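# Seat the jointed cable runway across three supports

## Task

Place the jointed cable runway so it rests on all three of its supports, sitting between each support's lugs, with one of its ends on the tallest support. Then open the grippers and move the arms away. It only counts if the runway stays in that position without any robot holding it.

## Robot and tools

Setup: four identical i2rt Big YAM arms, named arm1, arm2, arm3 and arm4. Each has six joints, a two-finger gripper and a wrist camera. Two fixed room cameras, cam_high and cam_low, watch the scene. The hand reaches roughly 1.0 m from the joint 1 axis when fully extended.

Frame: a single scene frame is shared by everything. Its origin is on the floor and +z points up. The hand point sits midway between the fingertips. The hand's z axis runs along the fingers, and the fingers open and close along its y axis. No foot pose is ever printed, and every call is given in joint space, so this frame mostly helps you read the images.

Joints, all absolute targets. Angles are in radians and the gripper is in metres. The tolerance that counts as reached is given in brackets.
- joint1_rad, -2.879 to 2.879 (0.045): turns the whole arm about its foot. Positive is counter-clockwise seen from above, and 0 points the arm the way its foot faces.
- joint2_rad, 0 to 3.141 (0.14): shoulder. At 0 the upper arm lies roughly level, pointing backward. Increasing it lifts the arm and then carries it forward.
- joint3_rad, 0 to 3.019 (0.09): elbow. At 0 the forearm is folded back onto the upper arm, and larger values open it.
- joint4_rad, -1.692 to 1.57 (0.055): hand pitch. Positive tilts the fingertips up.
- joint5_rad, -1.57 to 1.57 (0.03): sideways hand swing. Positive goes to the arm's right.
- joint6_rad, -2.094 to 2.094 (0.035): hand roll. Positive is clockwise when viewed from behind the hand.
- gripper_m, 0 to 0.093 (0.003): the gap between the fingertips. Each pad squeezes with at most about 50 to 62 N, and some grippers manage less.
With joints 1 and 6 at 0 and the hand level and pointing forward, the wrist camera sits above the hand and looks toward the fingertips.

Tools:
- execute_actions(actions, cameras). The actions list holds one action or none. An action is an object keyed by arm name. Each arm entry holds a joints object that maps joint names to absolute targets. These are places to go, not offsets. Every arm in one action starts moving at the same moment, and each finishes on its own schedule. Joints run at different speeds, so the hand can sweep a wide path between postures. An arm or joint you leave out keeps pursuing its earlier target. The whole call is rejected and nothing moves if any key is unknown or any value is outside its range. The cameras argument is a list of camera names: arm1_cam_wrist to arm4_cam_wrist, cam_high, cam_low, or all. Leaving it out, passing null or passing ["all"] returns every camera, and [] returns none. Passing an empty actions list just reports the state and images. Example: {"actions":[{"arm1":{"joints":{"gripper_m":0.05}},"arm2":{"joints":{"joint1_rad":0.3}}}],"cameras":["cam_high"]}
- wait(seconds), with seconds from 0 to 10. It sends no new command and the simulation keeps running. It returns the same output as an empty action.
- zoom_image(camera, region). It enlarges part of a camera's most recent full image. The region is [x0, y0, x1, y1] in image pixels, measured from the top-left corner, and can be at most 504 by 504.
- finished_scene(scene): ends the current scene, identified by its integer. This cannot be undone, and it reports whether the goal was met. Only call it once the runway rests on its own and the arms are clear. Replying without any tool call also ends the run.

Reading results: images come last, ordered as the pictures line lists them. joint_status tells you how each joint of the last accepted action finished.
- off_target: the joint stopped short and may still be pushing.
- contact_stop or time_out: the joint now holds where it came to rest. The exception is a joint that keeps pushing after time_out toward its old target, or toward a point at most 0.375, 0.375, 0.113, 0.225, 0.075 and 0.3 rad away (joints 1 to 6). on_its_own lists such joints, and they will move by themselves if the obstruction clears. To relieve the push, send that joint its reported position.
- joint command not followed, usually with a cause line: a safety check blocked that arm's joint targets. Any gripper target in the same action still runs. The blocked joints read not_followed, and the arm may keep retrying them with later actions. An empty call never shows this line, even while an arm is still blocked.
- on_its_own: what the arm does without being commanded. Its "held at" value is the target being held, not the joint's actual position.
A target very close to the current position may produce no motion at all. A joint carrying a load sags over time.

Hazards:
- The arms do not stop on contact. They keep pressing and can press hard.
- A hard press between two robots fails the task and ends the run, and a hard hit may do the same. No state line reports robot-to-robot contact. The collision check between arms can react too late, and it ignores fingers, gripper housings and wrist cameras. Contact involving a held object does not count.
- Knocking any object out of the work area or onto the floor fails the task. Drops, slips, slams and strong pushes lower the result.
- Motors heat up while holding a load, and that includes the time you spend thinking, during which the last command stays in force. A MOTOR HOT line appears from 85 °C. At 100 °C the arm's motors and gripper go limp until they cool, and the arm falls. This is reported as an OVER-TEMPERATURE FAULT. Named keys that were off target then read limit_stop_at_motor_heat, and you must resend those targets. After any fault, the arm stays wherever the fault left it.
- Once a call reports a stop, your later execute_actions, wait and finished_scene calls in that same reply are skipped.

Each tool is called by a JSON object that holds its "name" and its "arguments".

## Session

{"name": "execute_actions", "arguments": {"actions": []}}

Scene clock: 0.00 s.
arm1.joint_positions: joint1_rad=-0.197 joint2_rad=+0.631 joint3_rad=+1.395 joint4_rad=-1.179 joint5_rad=-0.173 joint6_rad=+0.457 gripper_m=+0.095
arm1.joint_status: not commanded
arm1.hand: x=-0.8667 y=-0.2153 z=+1.5742 quat_wxyz=(-0.519, -0.194, -0.816, -0.165) (m; scene frame)
arm2.joint_positions: joint1_rad=+0.150 joint2_rad=+0.637 joint3_rad=+1.338 joint4_rad=-1.177 joint5_rad=-0.199 joint6_rad=-0.172 gripper_m=+0.094
arm2.joint_status: not commanded
arm2.hand: x=-0.2891 y=-0.4005 z=+1.5549 quat_wxyz=(-0.330, +0.698, -0.492, -0.402) (m; scene frame)
arm3.joint_positions: joint1_rad=-0.032 joint2_rad=+0.560 joint3_rad=+1.365 joint4_rad=-1.394 joint5_rad=+0.169 joint6_rad=-0.116 gripper_m=+0.095
arm3.joint_status: not commanded
arm3.hand: x=+0.1853 y=+0.1209 z=+1.5630 quat_wxyz=(-0.278, -0.578, -0.659, +0.393) (m; scene frame)
arm4.joint_positions: joint1_rad=-0.076 joint2_rad=+0.523 joint3_rad=+1.429 joint4_rad=-1.349 joint5_rad=+0.135 joint6_rad=+0.288 gripper_m=+0.094
arm4.joint_status: not commanded
arm4.hand: x=+0.9407 y=-0.1118 z=+1.5819 quat_wxyz=(-0.009, -0.828, +0.160, +0.537) (m; scene frame)
pictures: arm1_cam_wrist, arm2_cam_wrist, arm3_cam_wrist, arm4_cam_wrist, cam_high, cam_low
Images, in order (width x height): arm1_cam_wrist 616x616, arm2_cam_wrist 616x616, arm3_cam_wrist 616x616, arm4_cam_wrist 616x616, cam_high 896x504, cam_low 896x504.

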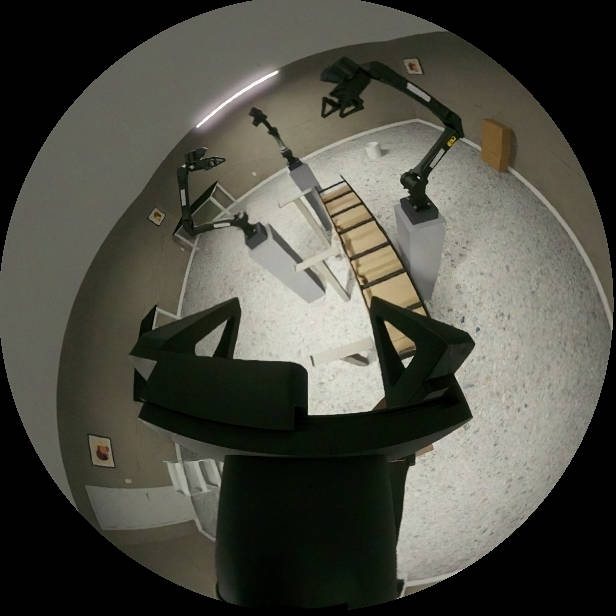

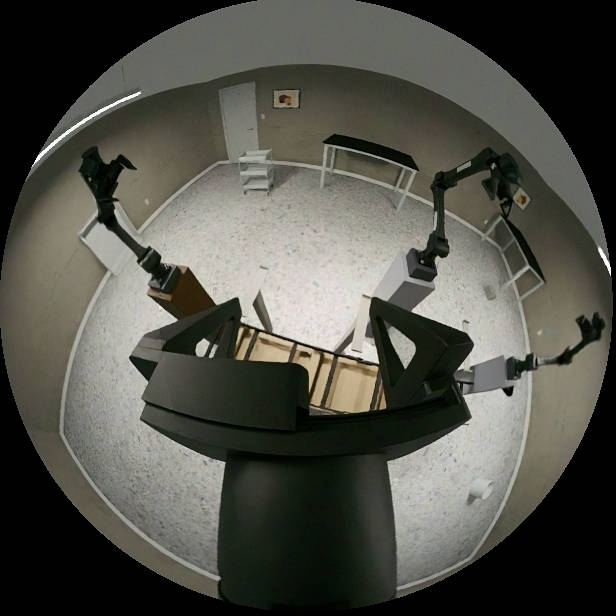

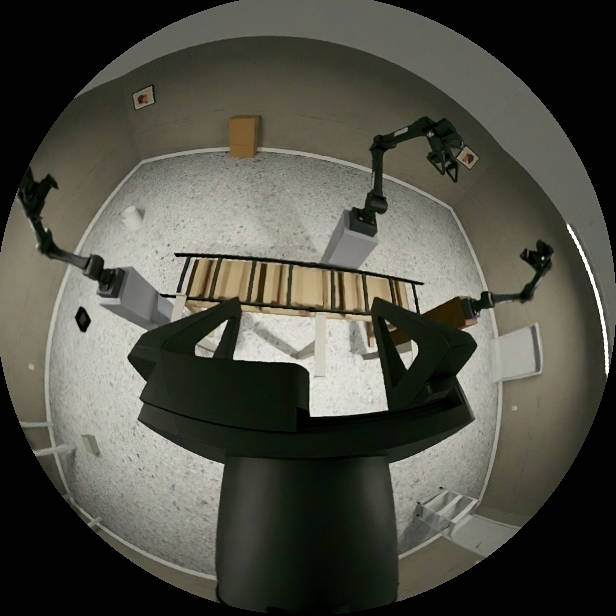

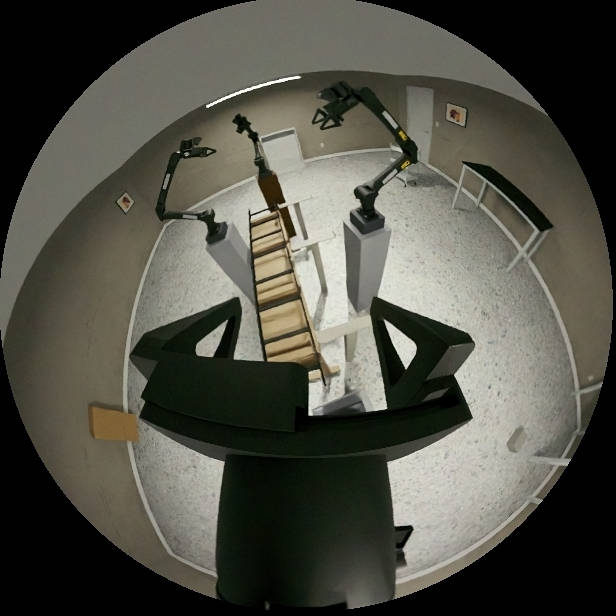

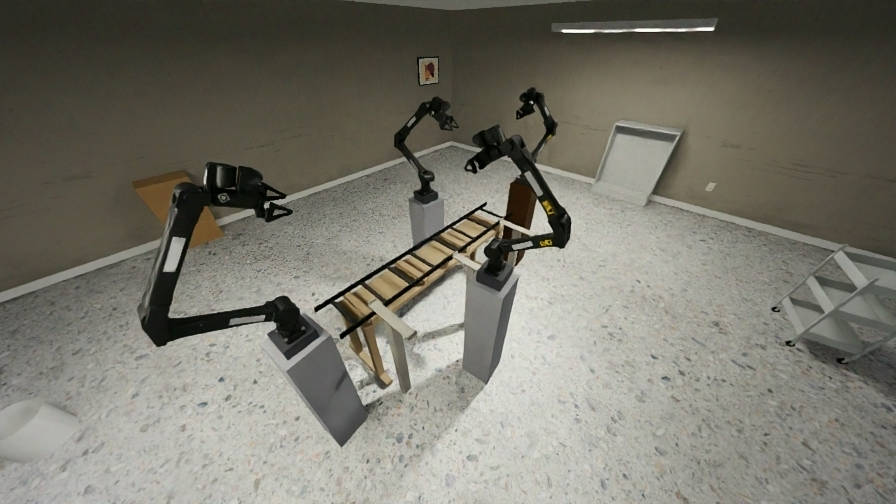

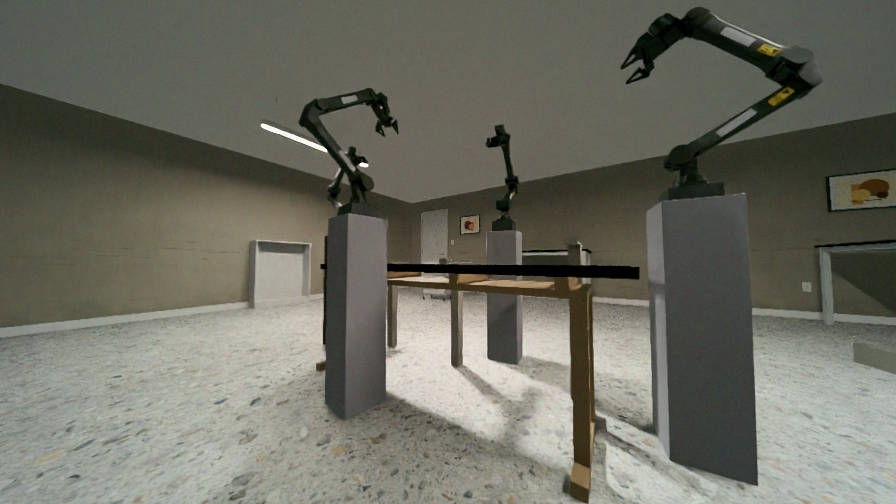

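{"name": "execute_actions", "arguments": {"actions": [{"arm1":{"joints":{"joint1_rad":-0.488,"joint2_rad":2.195,"joint3_rad":0.80,"joint4_rad":-0.143,"joint5_rad":0,"joint6_rad":-1.99,"gripper_m":0.065}},"arm2":{"joints":{"joint1_rad":0.512,"joint2_rad":2.268,"joint3_rad":0.66,"joint4_rad":0.047,"joint5_rad":0,"joint6_rad":0.415,"gripper_m":0.065}},"arm3":{"joints":{"joint1_rad":0.143,"joint2_rad":2.59,"joint3_rad":1.80,"joint4_rad":-0.76,"joint5_rad":0,"joint6_rad":0.276,"gripper_m":0.065}},"arm4":{"joints":{"joint1_rad":0.55,"joint2_rad":2.225,"joint3_rad":0.883,"joint4_rad":-0.23,"joint5_rad":0,"joint6_rad":-0.98,"gripper_m":0.065}}}]}}

{"name": "zoom_image", "arguments": {"camera": "cam_low", "region": [380, 200, 660, 300]}}

Scene clock: 10.93 s.
arm1.joint_positions: joint1_rad=-0.484 joint2_rad=+2.200 joint3_rad=+0.802 joint4_rad=-0.155 joint5_rad=-0.002 joint6_rad=-1.979 gripper_m=+0.065
arm1.joint_status: all done
arm1.hand: x=-0.7932 y=-0.3535 z=+0.7718 quat_wxyz=(-0.002, +0.709, -0.705, +0.001) (m; scene frame)
arm2.joint_positions: joint1_rad=+0.511 joint2_rad=+2.258 joint3_rad=+0.661 joint4_rad=+0.033 joint5_rad=-0.002 joint6_rad=+0.406 gripper_m=+0.065
arm2.joint_status: all done
arm2.hand: x=-0.3602 y=-0.3918 z=+0.7609 quat_wxyz=(+0.002, +0.708, -0.706, +0.002) (m; scene frame)
arm3.joint_positions: joint1_rad=+0.131 joint2_rad=+2.594 joint3_rad=+1.789 joint4_rad=-0.762 joint5_rad=+0.003 joint6_rad=+0.268 gripper_m=+0.065
arm3.joint_status: all done
arm3.hand: x=+0.3560 y=-0.3073 z=+0.7871 quat_wxyz=(-0.003, -0.708, -0.706, +0.010) (m; scene frame)
arm4.joint_positions: joint1_rad=+0.549 joint2_rad=+2.224 joint3_rad=+0.879 joint4_rad=-0.246 joint5_rad=+0.000 joint6_rad=-0.964 gripper_m=+0.065
arm4.joint_status: all done
arm4.hand: x=+0.8075 y=-0.3467 z=+0.7753 quat_wxyz=(+0.003, -0.707, -0.707, -0.015) (m; scene frame)
pictures: arm1_cam_wrist, arm2_cam_wrist, arm3_cam_wrist, arm4_cam_wrist, cam_high, cam_low
Images, in order (width x height): arm1_cam_wrist 616x616, arm2_cam_wrist 616x616, arm3_cam_wrist 616x616, arm4_cam_wrist 616x616, cam_high 896x504, cam_low 896x504.

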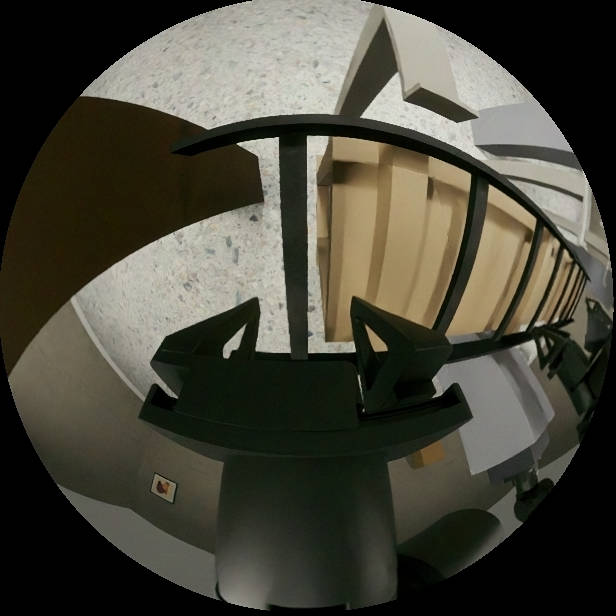

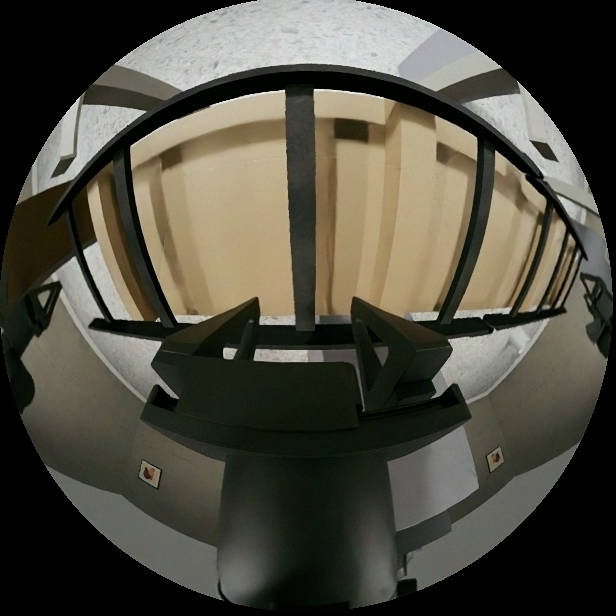

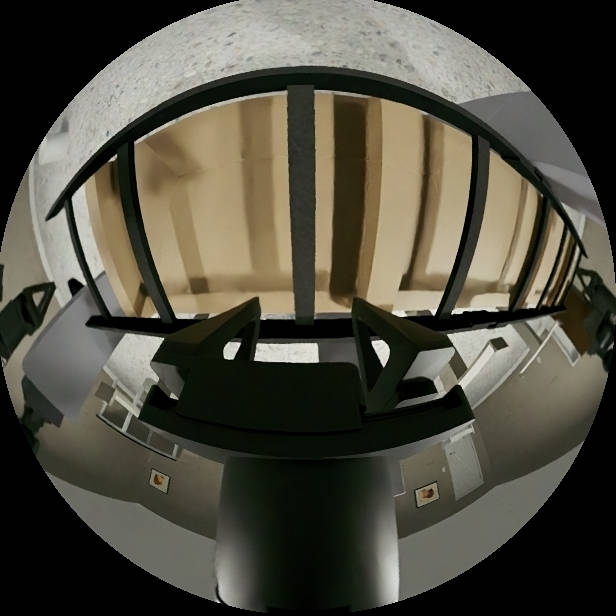

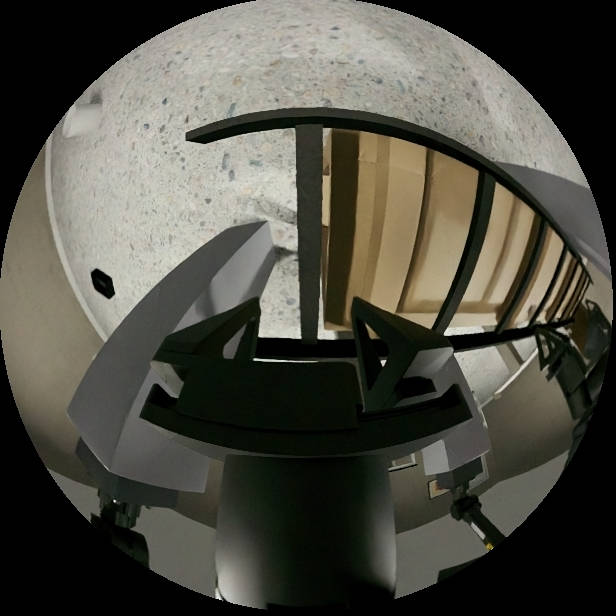

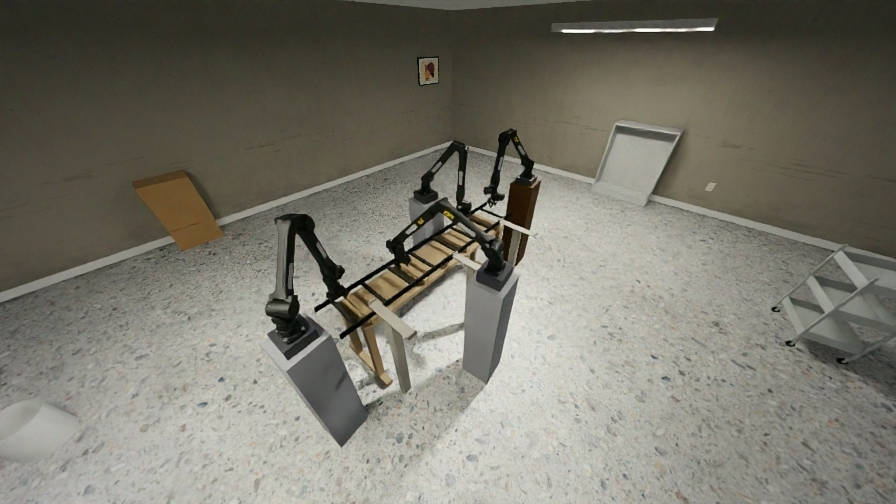

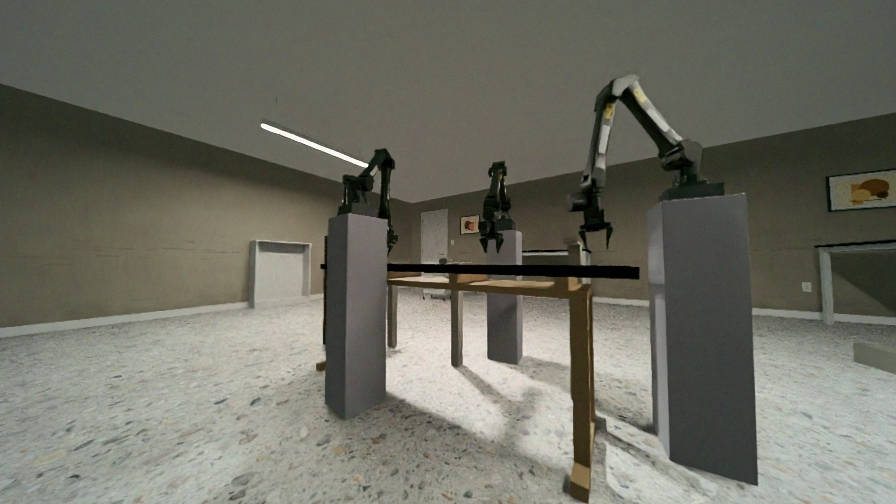

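Region (380, 200, 660, 300) of cam_low's 896x504 image, scaled by 1.800, with more detail than that image has; it fills the top 180 rows of this view, and the rest is white.

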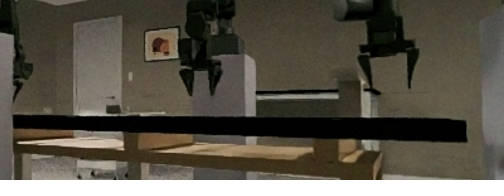

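{"name": "execute_actions", "arguments": {"actions": [{"arm1":{"joints":{"joint2_rad":2.43,"joint3_rad":0.875,"joint4_rad":0.01}},"arm2":{"joints":{"joint2_rad":2.515,"joint3_rad":0.76,"joint4_rad":0.20}},"arm3":{"joints":{"joint1_rad":0.15,"joint2_rad":2.76,"joint3_rad":1.895,"joint4_rad":-0.70}},"arm4":{"joints":{"joint1_rad":0.56,"joint2_rad":2.47,"joint3_rad":0.99,"joint4_rad":-0.056,"joint6_rad":-0.953}}}], "cameras": []}}

{"name": "execute_actions", "arguments": {"actions": [{"arm1":{"joints":{"joint2_rad":2.56,"joint3_rad":0.948,"joint4_rad":0.068}},"arm2":{"joints":{"joint2_rad":2.645,"joint3_rad":0.843,"joint4_rad":0.265}},"arm3":{"joints":{"joint2_rad":2.862,"joint3_rad":1.99,"joint4_rad":-0.70}},"arm4":{"joints":{"joint2_rad":2.595,"joint3_rad":1.05,"joint4_rad":0.007}}}], "cameras": ["arm1_cam_wrist","arm2_cam_wrist","arm3_cam_wrist","arm4_cam_wrist","cam_low"]}}

Scene clock: 20.13 s.
arm1.joint_positions: joint1_rad=-0.484 joint2_rad=+2.444 joint3_rad=+0.873 joint4_rad=+0.000 joint5_rad=-0.002 joint6_rad=-1.980 gripper_m=+0.065
arm1.joint_status: all done
arm1.hand: x=-0.8066 y=-0.3476 z=+0.6915 quat_wxyz=(+0.001, +0.709, -0.705, -0.007) (m; scene frame)
arm2.joint_positions: joint1_rad=+0.511 joint2_rad=+2.513 joint3_rad=+0.760 joint4_rad=+0.188 joint5_rad=-0.002 joint6_rad=+0.406 gripper_m=+0.065
arm2.joint_status: all done
arm2.hand: x=-0.3572 y=-0.3985 z=+0.6853 quat_wxyz=(+0.002, +0.708, -0.706, +0.003) (m; scene frame)
arm3.joint_positions: joint1_rad=+0.135 joint2_rad=+2.768 joint3_rad=+1.872 joint4_rad=-0.705 joint5_rad=+0.003 joint6_rad=+0.268 gripper_m=+0.065
arm3.joint_status: all done
arm3.hand: x=+0.3535 y=-0.2927 z=+0.6996 quat_wxyz=(+0.012, -0.707, -0.707, +0.001) (m; scene frame)
arm4.joint_positions: joint1_rad=+0.549 joint2_rad=+2.475 joint3_rad=+0.985 joint4_rad=-0.071 joint5_rad=+0.000 joint6_rad=-0.964 gripper_m=+0.065
arm4.joint_status: all done
arm4.hand: x=+0.8009 y=-0.3500 z=+0.6881 quat_wxyz=(+0.006, -0.707, -0.707, -0.001) (m; scene frame)
pictures: none
No camera images: the call's "cameras" was empty. Leave "cameras" out to get every camera's image.

Scene clock: 21.17 s.
arm1.joint_positions: joint1_rad=-0.484 joint2_rad=+2.566 joint3_rad=+0.945 joint4_rad=+0.059 joint5_rad=+0.002 joint6_rad=-1.980 gripper_m=+0.065
arm1.joint_status: all done
arm1.hand: x=-0.8037 y=-0.3494 z=+0.6498 quat_wxyz=(+0.001, +0.709, -0.705, -0.002) (m; scene frame)
arm2.joint_positions: joint1_rad=+0.511 joint2_rad=+2.634 joint3_rad=+0.847 joint4_rad=+0.256 joint5_rad=-0.002 joint6_rad=+0.406 gripper_m=+0.065
arm2.joint_status: all done
arm2.hand: x=-0.3624 y=-0.3866 z=+0.6447 quat_wxyz=(-0.004, +0.708, -0.706, -0.013) (m; scene frame)
arm3.joint_positions: joint1_rad=+0.135 joint2_rad=+2.850 joint3_rad=+1.955 joint4_rad=-0.705 joint5_rad=+0.003 joint6_rad=+0.268 gripper_m=+0.065
arm3.joint_status: all done
arm3.hand: x=+0.3547 y=-0.2984 z=+0.6689 quat_wxyz=(+0.011, -0.707, -0.707, +0.002) (m; scene frame)
arm4.joint_positions: joint1_rad=+0.551 joint2_rad=+2.589 joint3_rad=+1.048 joint4_rad=-0.008 joint5_rad=-0.002 joint6_rad=-0.965 gripper_m=+0.065
arm4.joint_status: all done
arm4.hand: x=+0.8004 y=-0.3510 z=+0.6470 quat_wxyz=(+0.006, -0.706, -0.708, +0.005) (m; scene frame)
pictures: arm1_cam_wrist, arm2_cam_wrist, arm3_cam_wrist, arm4_cam_wrist, cam_low
Images, in order (width x height): arm1_cam_wrist 616x616, arm2_cam_wrist 616x616, arm3_cam_wrist 616x616, arm4_cam_wrist 616x616, cam_low 896x504.

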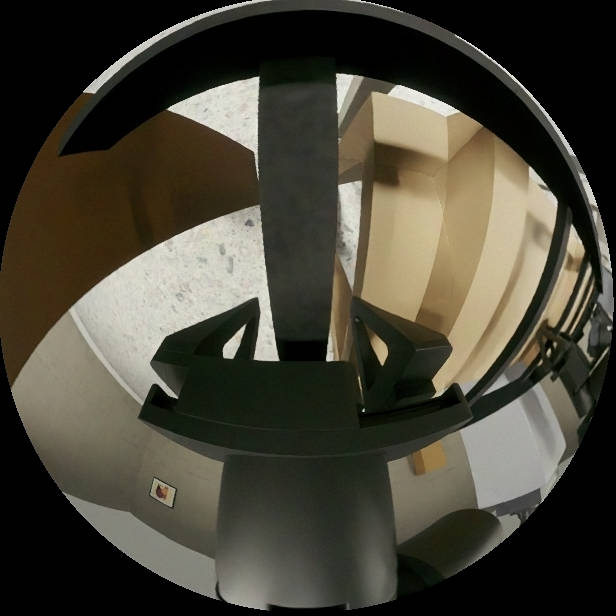

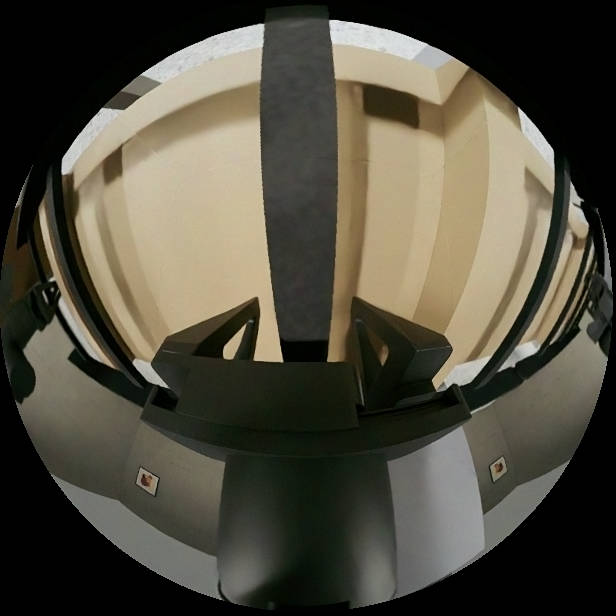

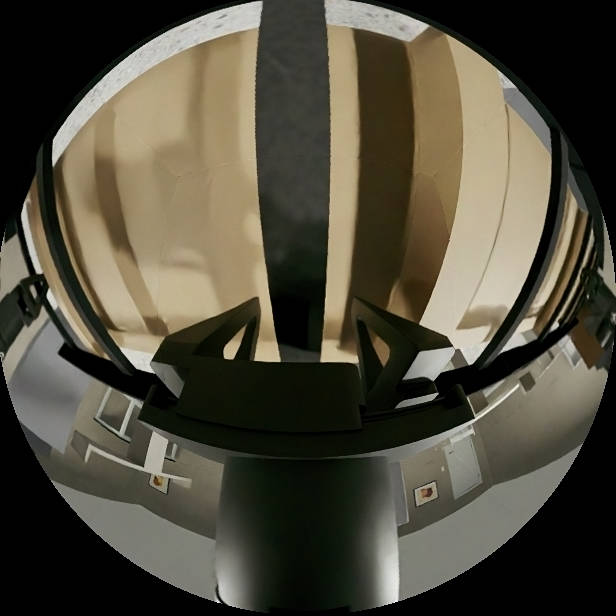

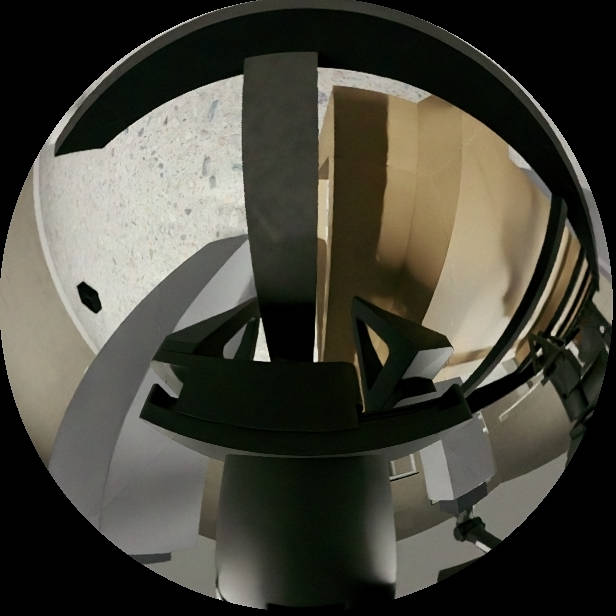

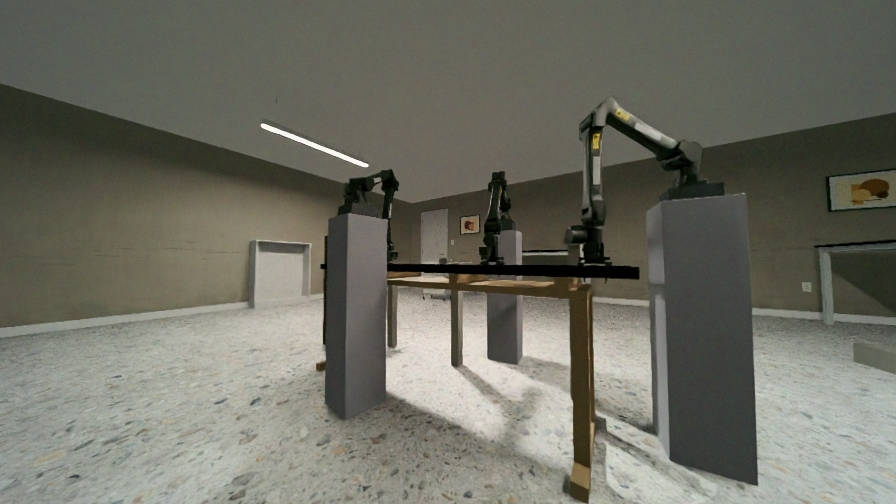

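{"name": "execute_actions", "arguments": {"actions": [{"arm1":{"joints":{"gripper_m":0.0}},"arm2":{"joints":{"gripper_m":0.0}},"arm3":{"joints":{"joint1_rad":0.155,"gripper_m":0.0}},"arm4":{"joints":{"joint3_rad":1.022,"joint1_rad":0.565,"gripper_m":0.0}}}], "cameras": []}}

{"name": "execute_actions", "arguments": {"actions": [{"arm1":{"joints":{"joint2_rad":2.30,"joint3_rad":0.83,"joint4_rad":-0.065}},"arm2":{"joints":{"joint2_rad":2.30,"joint3_rad":0.68,"joint4_rad":0.145}},"arm3":{"joints":{"joint1_rad":0.131,"joint2_rad":2.565,"joint3_rad":1.80,"joint4_rad":-0.725,"joint5_rad":-0.035,"joint6_rad":0.258}},"arm4":{"joints":{"joint1_rad":0.55,"joint2_rad":2.235,"joint3_rad":0.909,"joint4_rad":-0.232,"joint5_rad":-0.022,"joint6_rad":-0.972}}}], "cameras": ["cam_low"]}}

Scene clock: 27.07 s.
arm1.joint_positions: joint1_rad=-0.484 joint2_rad=+2.566 joint3_rad=+0.945 joint4_rad=+0.060 joint5_rad=+0.004 joint6_rad=-1.987 gripper_m=+0.023
arm1.joint_status: gripper_m off_target (ended at +0.023, target +0.000)
arm1.hand: x=-0.8042 y=-0.3496 z=+0.6497 quat_wxyz=(+0.002, +0.711, -0.703, -0.002) (m; scene frame)
arm2.joint_positions: joint1_rad=+0.512 joint2_rad=+2.634 joint3_rad=+0.847 joint4_rad=+0.256 joint5_rad=-0.002 joint6_rad=+0.393 gripper_m=+0.023
arm2.joint_status: gripper_m off_target (ended at +0.023, target +0.000)
arm2.hand: x=-0.3625 y=-0.3867 z=+0.6447 quat_wxyz=(-0.004, +0.713, -0.701, -0.013) (m; scene frame)
arm3.joint_positions: joint1_rad=+0.141 joint2_rad=+2.850 joint3_rad=+1.956 joint4_rad=-0.704 joint5_rad=+0.000 joint6_rad=+0.265 gripper_m=+0.024
arm3.joint_status: gripper_m off_target (ended at +0.024, target +0.000); the others done
arm3.hand: x=+0.3590 y=-0.2980 z=+0.6690 quat_wxyz=(+0.010, -0.704, -0.710, +0.001) (m; scene frame)
arm4.joint_positions: joint1_rad=+0.553 joint2_rad=+2.589 joint3_rad=+1.030 joint4_rad=-0.002 joint5_rad=-0.003 joint6_rad=-0.967 gripper_m=+0.023
arm4.joint_status: gripper_m off_target (ended at +0.023, target +0.000); the others done
arm4.hand: x=+0.8091 y=-0.3464 z=+0.6469 quat_wxyz=(+0.004, -0.705, -0.710, -0.001) (m; scene frame)
pictures: none
No camera images: the call's "cameras" was empty. Leave "cameras" out to get every camera's image.

Scene clock: 28.23 s.
arm1.joint_positions: joint1_rad=-0.484 joint2_rad=+2.323 joint3_rad=+0.829 joint4_rad=-0.071 joint5_rad=+0.008 joint6_rad=-1.989 gripper_m=+0.023
arm1.joint_status: all done
arm1.hand: x=-0.8021 y=-0.3514 z=+0.7313 quat_wxyz=(+0.004, +0.712, -0.702, -0.003) (m; scene frame)
arm2.joint_positions: joint1_rad=+0.506 joint2_rad=+2.417 joint3_rad=+0.722 joint4_rad=+0.157 joint5_rad=+0.006 joint6_rad=+0.384 gripper_m=+0.023
arm2.joint_status: all done
arm2.hand: x=-0.3592 y=-0.3866 z=+0.7144 quat_wxyz=(-0.007, +0.714, -0.700, -0.008) (m; scene frame)
arm3.joint_positions: joint1_rad=+0.134 joint2_rad=+2.656 joint3_rad=+1.793 joint4_rad=-0.701 joint5_rad=-0.046 joint6_rad=+0.254 gripper_m=+0.024
arm3.joint_status: all done
arm3.hand: x=+0.3634 y=-0.2979 z=+0.7497 quat_wxyz=(-0.017, -0.702, -0.712, -0.010) (m; scene frame)
arm4.joint_positions: joint1_rad=+0.542 joint2_rad=+2.280 joint3_rad=+0.898 joint4_rad=-0.223 joint5_rad=-0.028 joint6_rad=-0.982 gripper_m=+0.023
arm4.joint_status: all done
arm4.hand: x=+0.8114 y=-0.3461 z=+0.7563 quat_wxyz=(-0.012, -0.703, -0.710, -0.020) (m; scene frame)
pictures: cam_low
Images, in order (width x height): cam_low 896x504.

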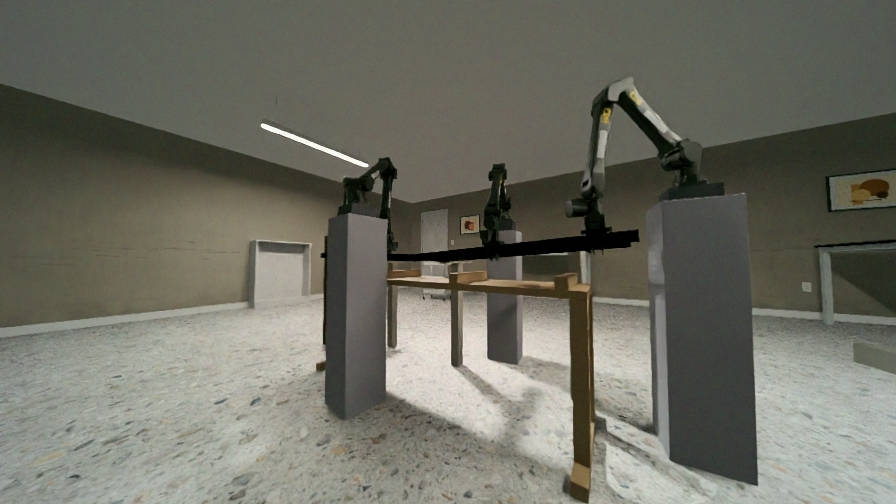

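{"name": "execute_actions", "arguments": {"actions": [{"arm1":{"joints":{"joint2_rad":2.055,"joint3_rad":0.75,"joint4_rad":-0.239}},"arm2":{"joints":{"joint2_rad":1.995,"joint3_rad":0.575,"joint4_rad":-0.045}},"arm3":{"joints":{"joint1_rad":0.116,"joint2_rad":2.345,"joint3_rad":1.70,"joint4_rad":-0.83,"joint5_rad":-0.09,"joint6_rad":0.243}},"arm4":{"joints":{"joint1_rad":0.535,"joint2_rad":1.888,"joint3_rad":0.881,"joint4_rad":-0.598,"joint5_rad":-0.055,"joint6_rad":-0.985}}}], "cameras": ["cam_low"]}}

{"name": "execute_actions", "arguments": {"actions": [{"arm1":{"joints":{"joint1_rad":-0.21,"joint2_rad":2.04,"joint3_rad":0.685,"joint4_rad":-0.18,"joint5_rad":0,"joint6_rad":-1.715}},"arm2":{"joints":{"joint1_rad":0.41,"joint2_rad":2.03,"joint3_rad":0.87,"joint4_rad":-0.24,"joint5_rad":0,"joint6_rad":0.315}},"arm3":{"joints":{"joint1_rad":0.16,"joint2_rad":2.17,"joint3_rad":1.36,"joint4_rad":-0.635,"joint5_rad":-0.09,"joint6_rad":0.29}},"arm4":{"joints":{"joint1_rad":0.305,"joint2_rad":1.84,"joint3_rad":0.765,"joint4_rad":-0.54,"joint5_rad":-0.033,"joint6_rad":-1.215}}}], "cameras": ["cam_low"]}}

Scene clock: 34.90 s.
arm1.joint_positions: joint1_rad=-0.489 joint2_rad=+2.066 joint3_rad=+0.750 joint4_rad=-0.237 joint5_rad=+0.013 joint6_rad=-1.993 gripper_m=+0.023
arm1.joint_status: all done
arm1.hand: x=-0.8007 y=-0.3552 z=+0.8134 quat_wxyz=(+0.004, +0.712, -0.702, +0.004) (m; scene frame)
arm2.joint_positions: joint1_rad=+0.508 joint2_rad=+2.107 joint3_rad=+0.599 joint4_rad=-0.028 joint5_rad=+0.014 joint6_rad=+0.384 gripper_m=+0.023
arm2.joint_status: all done
arm2.hand: x=-0.3569 y=-0.3895 z=+0.8030 quat_wxyz=(-0.011, +0.714, -0.700, -0.008) (m; scene frame)
arm3.joint_positions: joint1_rad=+0.122 joint2_rad=+2.437 joint3_rad=+1.692 joint4_rad=-0.800 joint5_rad=-0.093 joint6_rad=+0.242 gripper_m=+0.024
arm3.joint_status: all done
arm3.hand: x=+0.3655 y=-0.2991 z=+0.8585 quat_wxyz=(-0.037, -0.701, -0.712, -0.026) (m; scene frame)
arm4.joint_positions: joint1_rad=+0.531 joint2_rad=+1.922 joint3_rad=+0.858 joint4_rad=-0.582 joint5_rad=-0.059 joint6_rad=-0.996 gripper_m=+0.023
arm4.joint_status: all done
arm4.hand: x=+0.8124 y=-0.3489 z=+0.8874 quat_wxyz=(-0.032, -0.702, -0.710, -0.037) (m; scene frame)
pictures: cam_low
Images, in order (width x height): cam_low 896x504.

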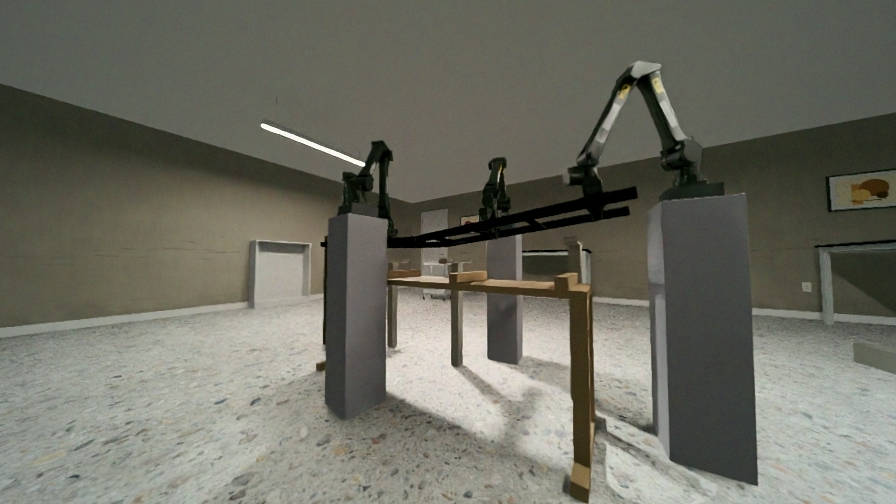

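Scene clock: 36.00 s.
arm1.joint_positions: joint1_rad=-0.210 joint2_rad=+2.060 joint3_rad=+0.677 joint4_rad=-0.184 joint5_rad=+0.000 joint6_rad=-1.714 gripper_m=+0.023
arm1.joint_status: all done
arm1.hand: x=-0.8026 y=-0.2521 z=+0.8101 quat_wxyz=(+0.000, +0.712, -0.702, -0.005) (m; scene frame)
arm2.joint_positions: joint1_rad=+0.413 joint2_rad=+2.155 joint3_rad=+0.856 joint4_rad=-0.220 joint5_rad=+0.012 joint6_rad=+0.289 gripper_m=+0.023
arm2.joint_status: all done
arm2.hand: x=-0.3596 y=-0.2882 z=+0.8028 quat_wxyz=(-0.015, +0.714, -0.699, -0.014) (m; scene frame)
arm3.joint_positions: joint1_rad=+0.164 joint2_rad=+2.284 joint3_rad=+1.342 joint4_rad=-0.624 joint5_rad=-0.094 joint6_rad=+0.284 gripper_m=+0.024
arm3.joint_status: all done
arm3.hand: x=+0.3638 y=-0.2007 z=+0.8554 quat_wxyz=(-0.027, -0.702, -0.711, -0.033) (m; scene frame)
arm4.joint_positions: joint1_rad=+0.300 joint2_rad=+1.883 joint3_rad=+0.744 joint4_rad=-0.539 joint5_rad=-0.027 joint6_rad=-1.223 gripper_m=+0.023
arm4.joint_status: all done
arm4.hand: x=+0.8116 y=-0.2501 z=+0.8839 quat_wxyz=(-0.030, -0.703, -0.709, -0.049) (m; scene frame)
pictures: cam_low
Images, in order (width x height): cam_low 896x504.

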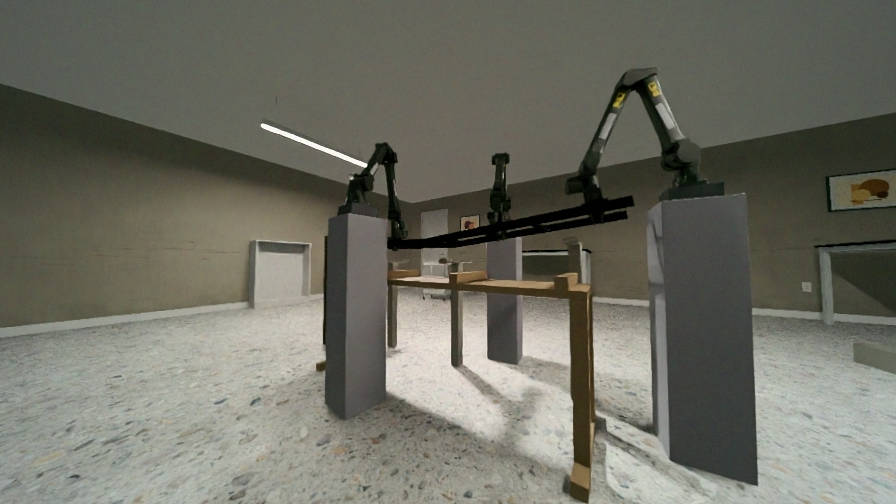

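{"name": "execute_actions", "arguments": {"actions": [{"arm1":{"joints":{"joint1_rad":0.06,"joint2_rad":2.035,"joint3_rad":0.685,"joint4_rad":-0.184,"joint6_rad":-1.445}},"arm2":{"joints":{"joint1_rad":0.352,"joint2_rad":2.10,"joint3_rad":1.145,"joint4_rad":-0.425,"joint6_rad":0.255}},"arm3":{"joints":{"joint1_rad":0.21,"joint2_rad":2.03,"joint3_rad":1.065,"joint4_rad":-0.455,"joint5_rad":-0.088,"joint6_rad":0.335}},"arm4":{"joints":{"joint1_rad":0.054,"joint2_rad":1.805,"joint3_rad":0.715,"joint4_rad":-0.515,"joint5_rad":-0.005,"joint6_rad":-1.467}}}], "cameras": []}}

{"name": "execute_actions", "arguments": {"actions": [{"arm1":{"joints":{"joint1_rad":0.315,"joint2_rad":2.05,"joint3_rad":0.755,"joint4_rad":-0.235,"joint6_rad":-1.187}},"arm2":{"joints":{"joint1_rad":0.312,"joint2_rad":2.21,"joint3_rad":1.46,"joint4_rad":-0.61,"joint6_rad":0.215}},"arm3":{"joints":{"joint1_rad":0.29,"joint2_rad":1.935,"joint3_rad":0.795,"joint4_rad":-0.285,"joint5_rad":-0.086,"joint6_rad":0.415}},"arm4":{"joints":{"joint1_rad":-0.216,"joint2_rad":1.81,"joint3_rad":0.725,"joint4_rad":-0.523,"joint5_rad":0.028,"joint6_rad":-1.737}}}], "cameras": []}}

{"name": "execute_actions", "arguments": {"actions": [{"arm1":{"joints":{"joint1_rad":0.525,"joint2_rad":2.09,"joint3_rad":0.90,"joint4_rad":-0.332,"joint6_rad":-0.972}},"arm2":{"joints":{"joint1_rad":0.272,"joint2_rad":2.375,"joint3_rad":1.84,"joint4_rad":-0.83,"joint6_rad":0.185}},"arm3":{"joints":{"joint1_rad":0.42,"joint2_rad":1.86,"joint3_rad":0.56,"joint4_rad":-0.115,"joint5_rad":-0.082,"joint6_rad":0.543}},"arm4":{"joints":{"joint1_rad":-0.458,"joint2_rad":1.855,"joint3_rad":0.805,"joint4_rad":-0.554,"joint5_rad":0.05,"joint6_rad":-1.985}}}], "cameras": ["cam_low"]}}

Scene clock: 43.97 s.
arm1.joint_positions: joint1_rad=+0.061 joint2_rad=+2.059 joint3_rad=+0.673 joint4_rad=-0.182 joint5_rad=-0.001 joint6_rad=-1.445 gripper_m=+0.023
arm1.joint_status: all done
arm1.hand: x=-0.8054 y=-0.1626 z=+0.8106 quat_wxyz=(+0.000, +0.712, -0.702, -0.007) (m; scene frame)
arm2.joint_positions: joint1_rad=+0.362 joint2_rad=+2.228 joint3_rad=+1.109 joint4_rad=-0.397 joint5_rad=+0.009 joint6_rad=+0.237 gripper_m=+0.023
arm2.joint_status: all done
arm2.hand: x=-0.3621 y=-0.2011 z=+0.8061 quat_wxyz=(-0.016, +0.715, -0.699, -0.015) (m; scene frame)
arm3.joint_positions: joint1_rad=+0.213 joint2_rad=+2.158 joint3_rad=+1.049 joint4_rad=-0.443 joint5_rad=-0.096 joint6_rad=+0.333 gripper_m=+0.024
arm3.joint_status: all done
arm3.hand: x=+0.3606 y=-0.1125 z=+0.8570 quat_wxyz=(-0.031, -0.701, -0.711, -0.032) (m; scene frame)
arm4.joint_positions: joint1_rad=+0.044 joint2_rad=+1.842 joint3_rad=+0.689 joint4_rad=-0.523 joint5_rad=+0.003 joint6_rad=-1.478 gripper_m=+0.023
arm4.joint_status: all done
arm4.hand: x=+0.8093 y=-0.1597 z=+0.8898 quat_wxyz=(-0.028, -0.703, -0.709, -0.048) (m; scene frame)
pictures: none
No camera images: the call's "cameras" was empty. Leave "cameras" out to get every camera's image.

Scene clock: 45.03 s.
arm1.joint_positions: joint1_rad=+0.318 joint2_rad=+2.069 joint3_rad=+0.727 joint4_rad=-0.224 joint5_rad=-0.009 joint6_rad=-1.191 gripper_m=+0.023
arm1.joint_status: all done
arm1.hand: x=-0.8096 y=-0.0720 z=+0.8126 quat_wxyz=(-0.003, +0.713, -0.701, -0.010) (m; scene frame)
arm2.joint_positions: joint1_rad=+0.324 joint2_rad=+2.335 joint3_rad=+1.398 joint4_rad=-0.576 joint5_rad=+0.005 joint6_rad=+0.197 gripper_m=+0.023
arm2.joint_status: all done
arm2.hand: x=-0.3639 y=-0.1127 z=+0.8090 quat_wxyz=(-0.016, +0.716, -0.698, -0.017) (m; scene frame)
arm3.joint_positions: joint1_rad=+0.291 joint2_rad=+2.057 joint3_rad=+0.786 joint4_rad=-0.271 joint5_rad=-0.088 joint6_rad=+0.409 gripper_m=+0.024
arm3.joint_status: all done
arm3.hand: x=+0.3579 y=-0.0213 z=+0.8581 quat_wxyz=(-0.031, -0.701, -0.712, -0.028) (m; scene frame)
arm4.joint_positions: joint1_rad=-0.226 joint2_rad=+1.841 joint3_rad=+0.701 joint4_rad=-0.532 joint5_rad=+0.044 joint6_rad=-1.748 gripper_m=+0.023
arm4.joint_status: all done
arm4.hand: x=+0.8081 y=-0.0663 z=+0.8935 quat_wxyz=(-0.024, -0.702, -0.710, -0.053) (m; scene frame)
pictures: none
No camera images: the call's "cameras" was empty. Leave "cameras" out to get every camera's image.

Scene clock: 46.10 s.
arm1.joint_positions: joint1_rad=+0.534 joint2_rad=+2.124 joint3_rad=+0.866 joint4_rad=-0.322 joint5_rad=-0.007 joint6_rad=-0.977 gripper_m=+0.023
arm1.joint_status: all done
arm1.hand: x=-0.8110 y=+0.0189 z=+0.8082 quat_wxyz=(+0.005, +0.714, -0.700, -0.011) (m; scene frame)
arm2.joint_positions: joint1_rad=+0.292 joint2_rad=+2.485 joint3_rad=+1.753 joint4_rad=-0.787 joint5_rad=+0.005 joint6_rad=+0.163 gripper_m=+0.023
arm2.joint_status: all done
arm2.hand: x=-0.3622 y=-0.0241 z=+0.8110 quat_wxyz=(-0.014, +0.716, -0.697, -0.014) (m; scene frame)
arm3.joint_positions: joint1_rad=+0.420 joint2_rad=+1.976 joint3_rad=+0.556 joint4_rad=-0.109 joint5_rad=-0.081 joint6_rad=+0.538 gripper_m=+0.024
arm3.joint_status: all done
arm3.hand: x=+0.3581 y=+0.0688 z=+0.8622 quat_wxyz=(-0.032, -0.700, -0.713, -0.027) (m; scene frame)
arm4.joint_positions: joint1_rad=-0.474 joint2_rad=+1.857 joint3_rad=+0.767 joint4_rad=-0.566 joint5_rad=+0.075 joint6_rad=-1.996 gripper_m=+0.023
arm4.joint_status: all done
arm4.hand: x=+0.8102 y=+0.0251 z=+0.9008 quat_wxyz=(-0.021, -0.702, -0.710, -0.056) (m; scene frame)
pictures: cam_low
Images, in order (width x height): cam_low 896x504.

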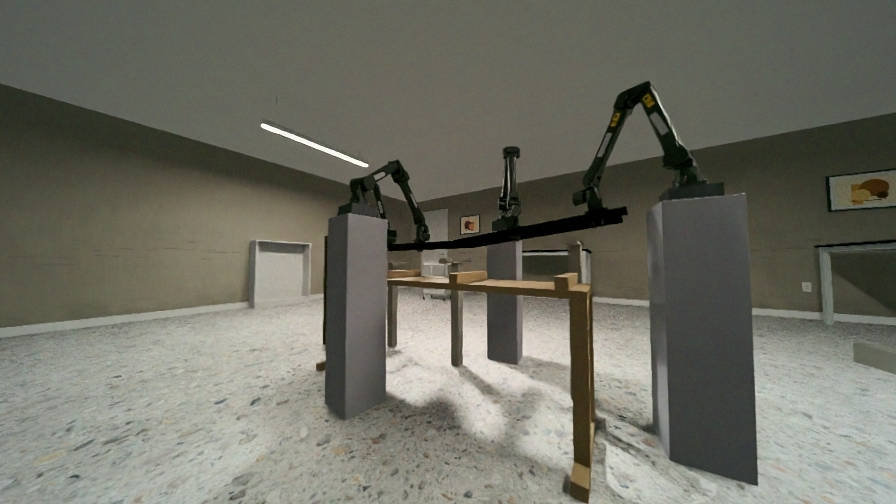

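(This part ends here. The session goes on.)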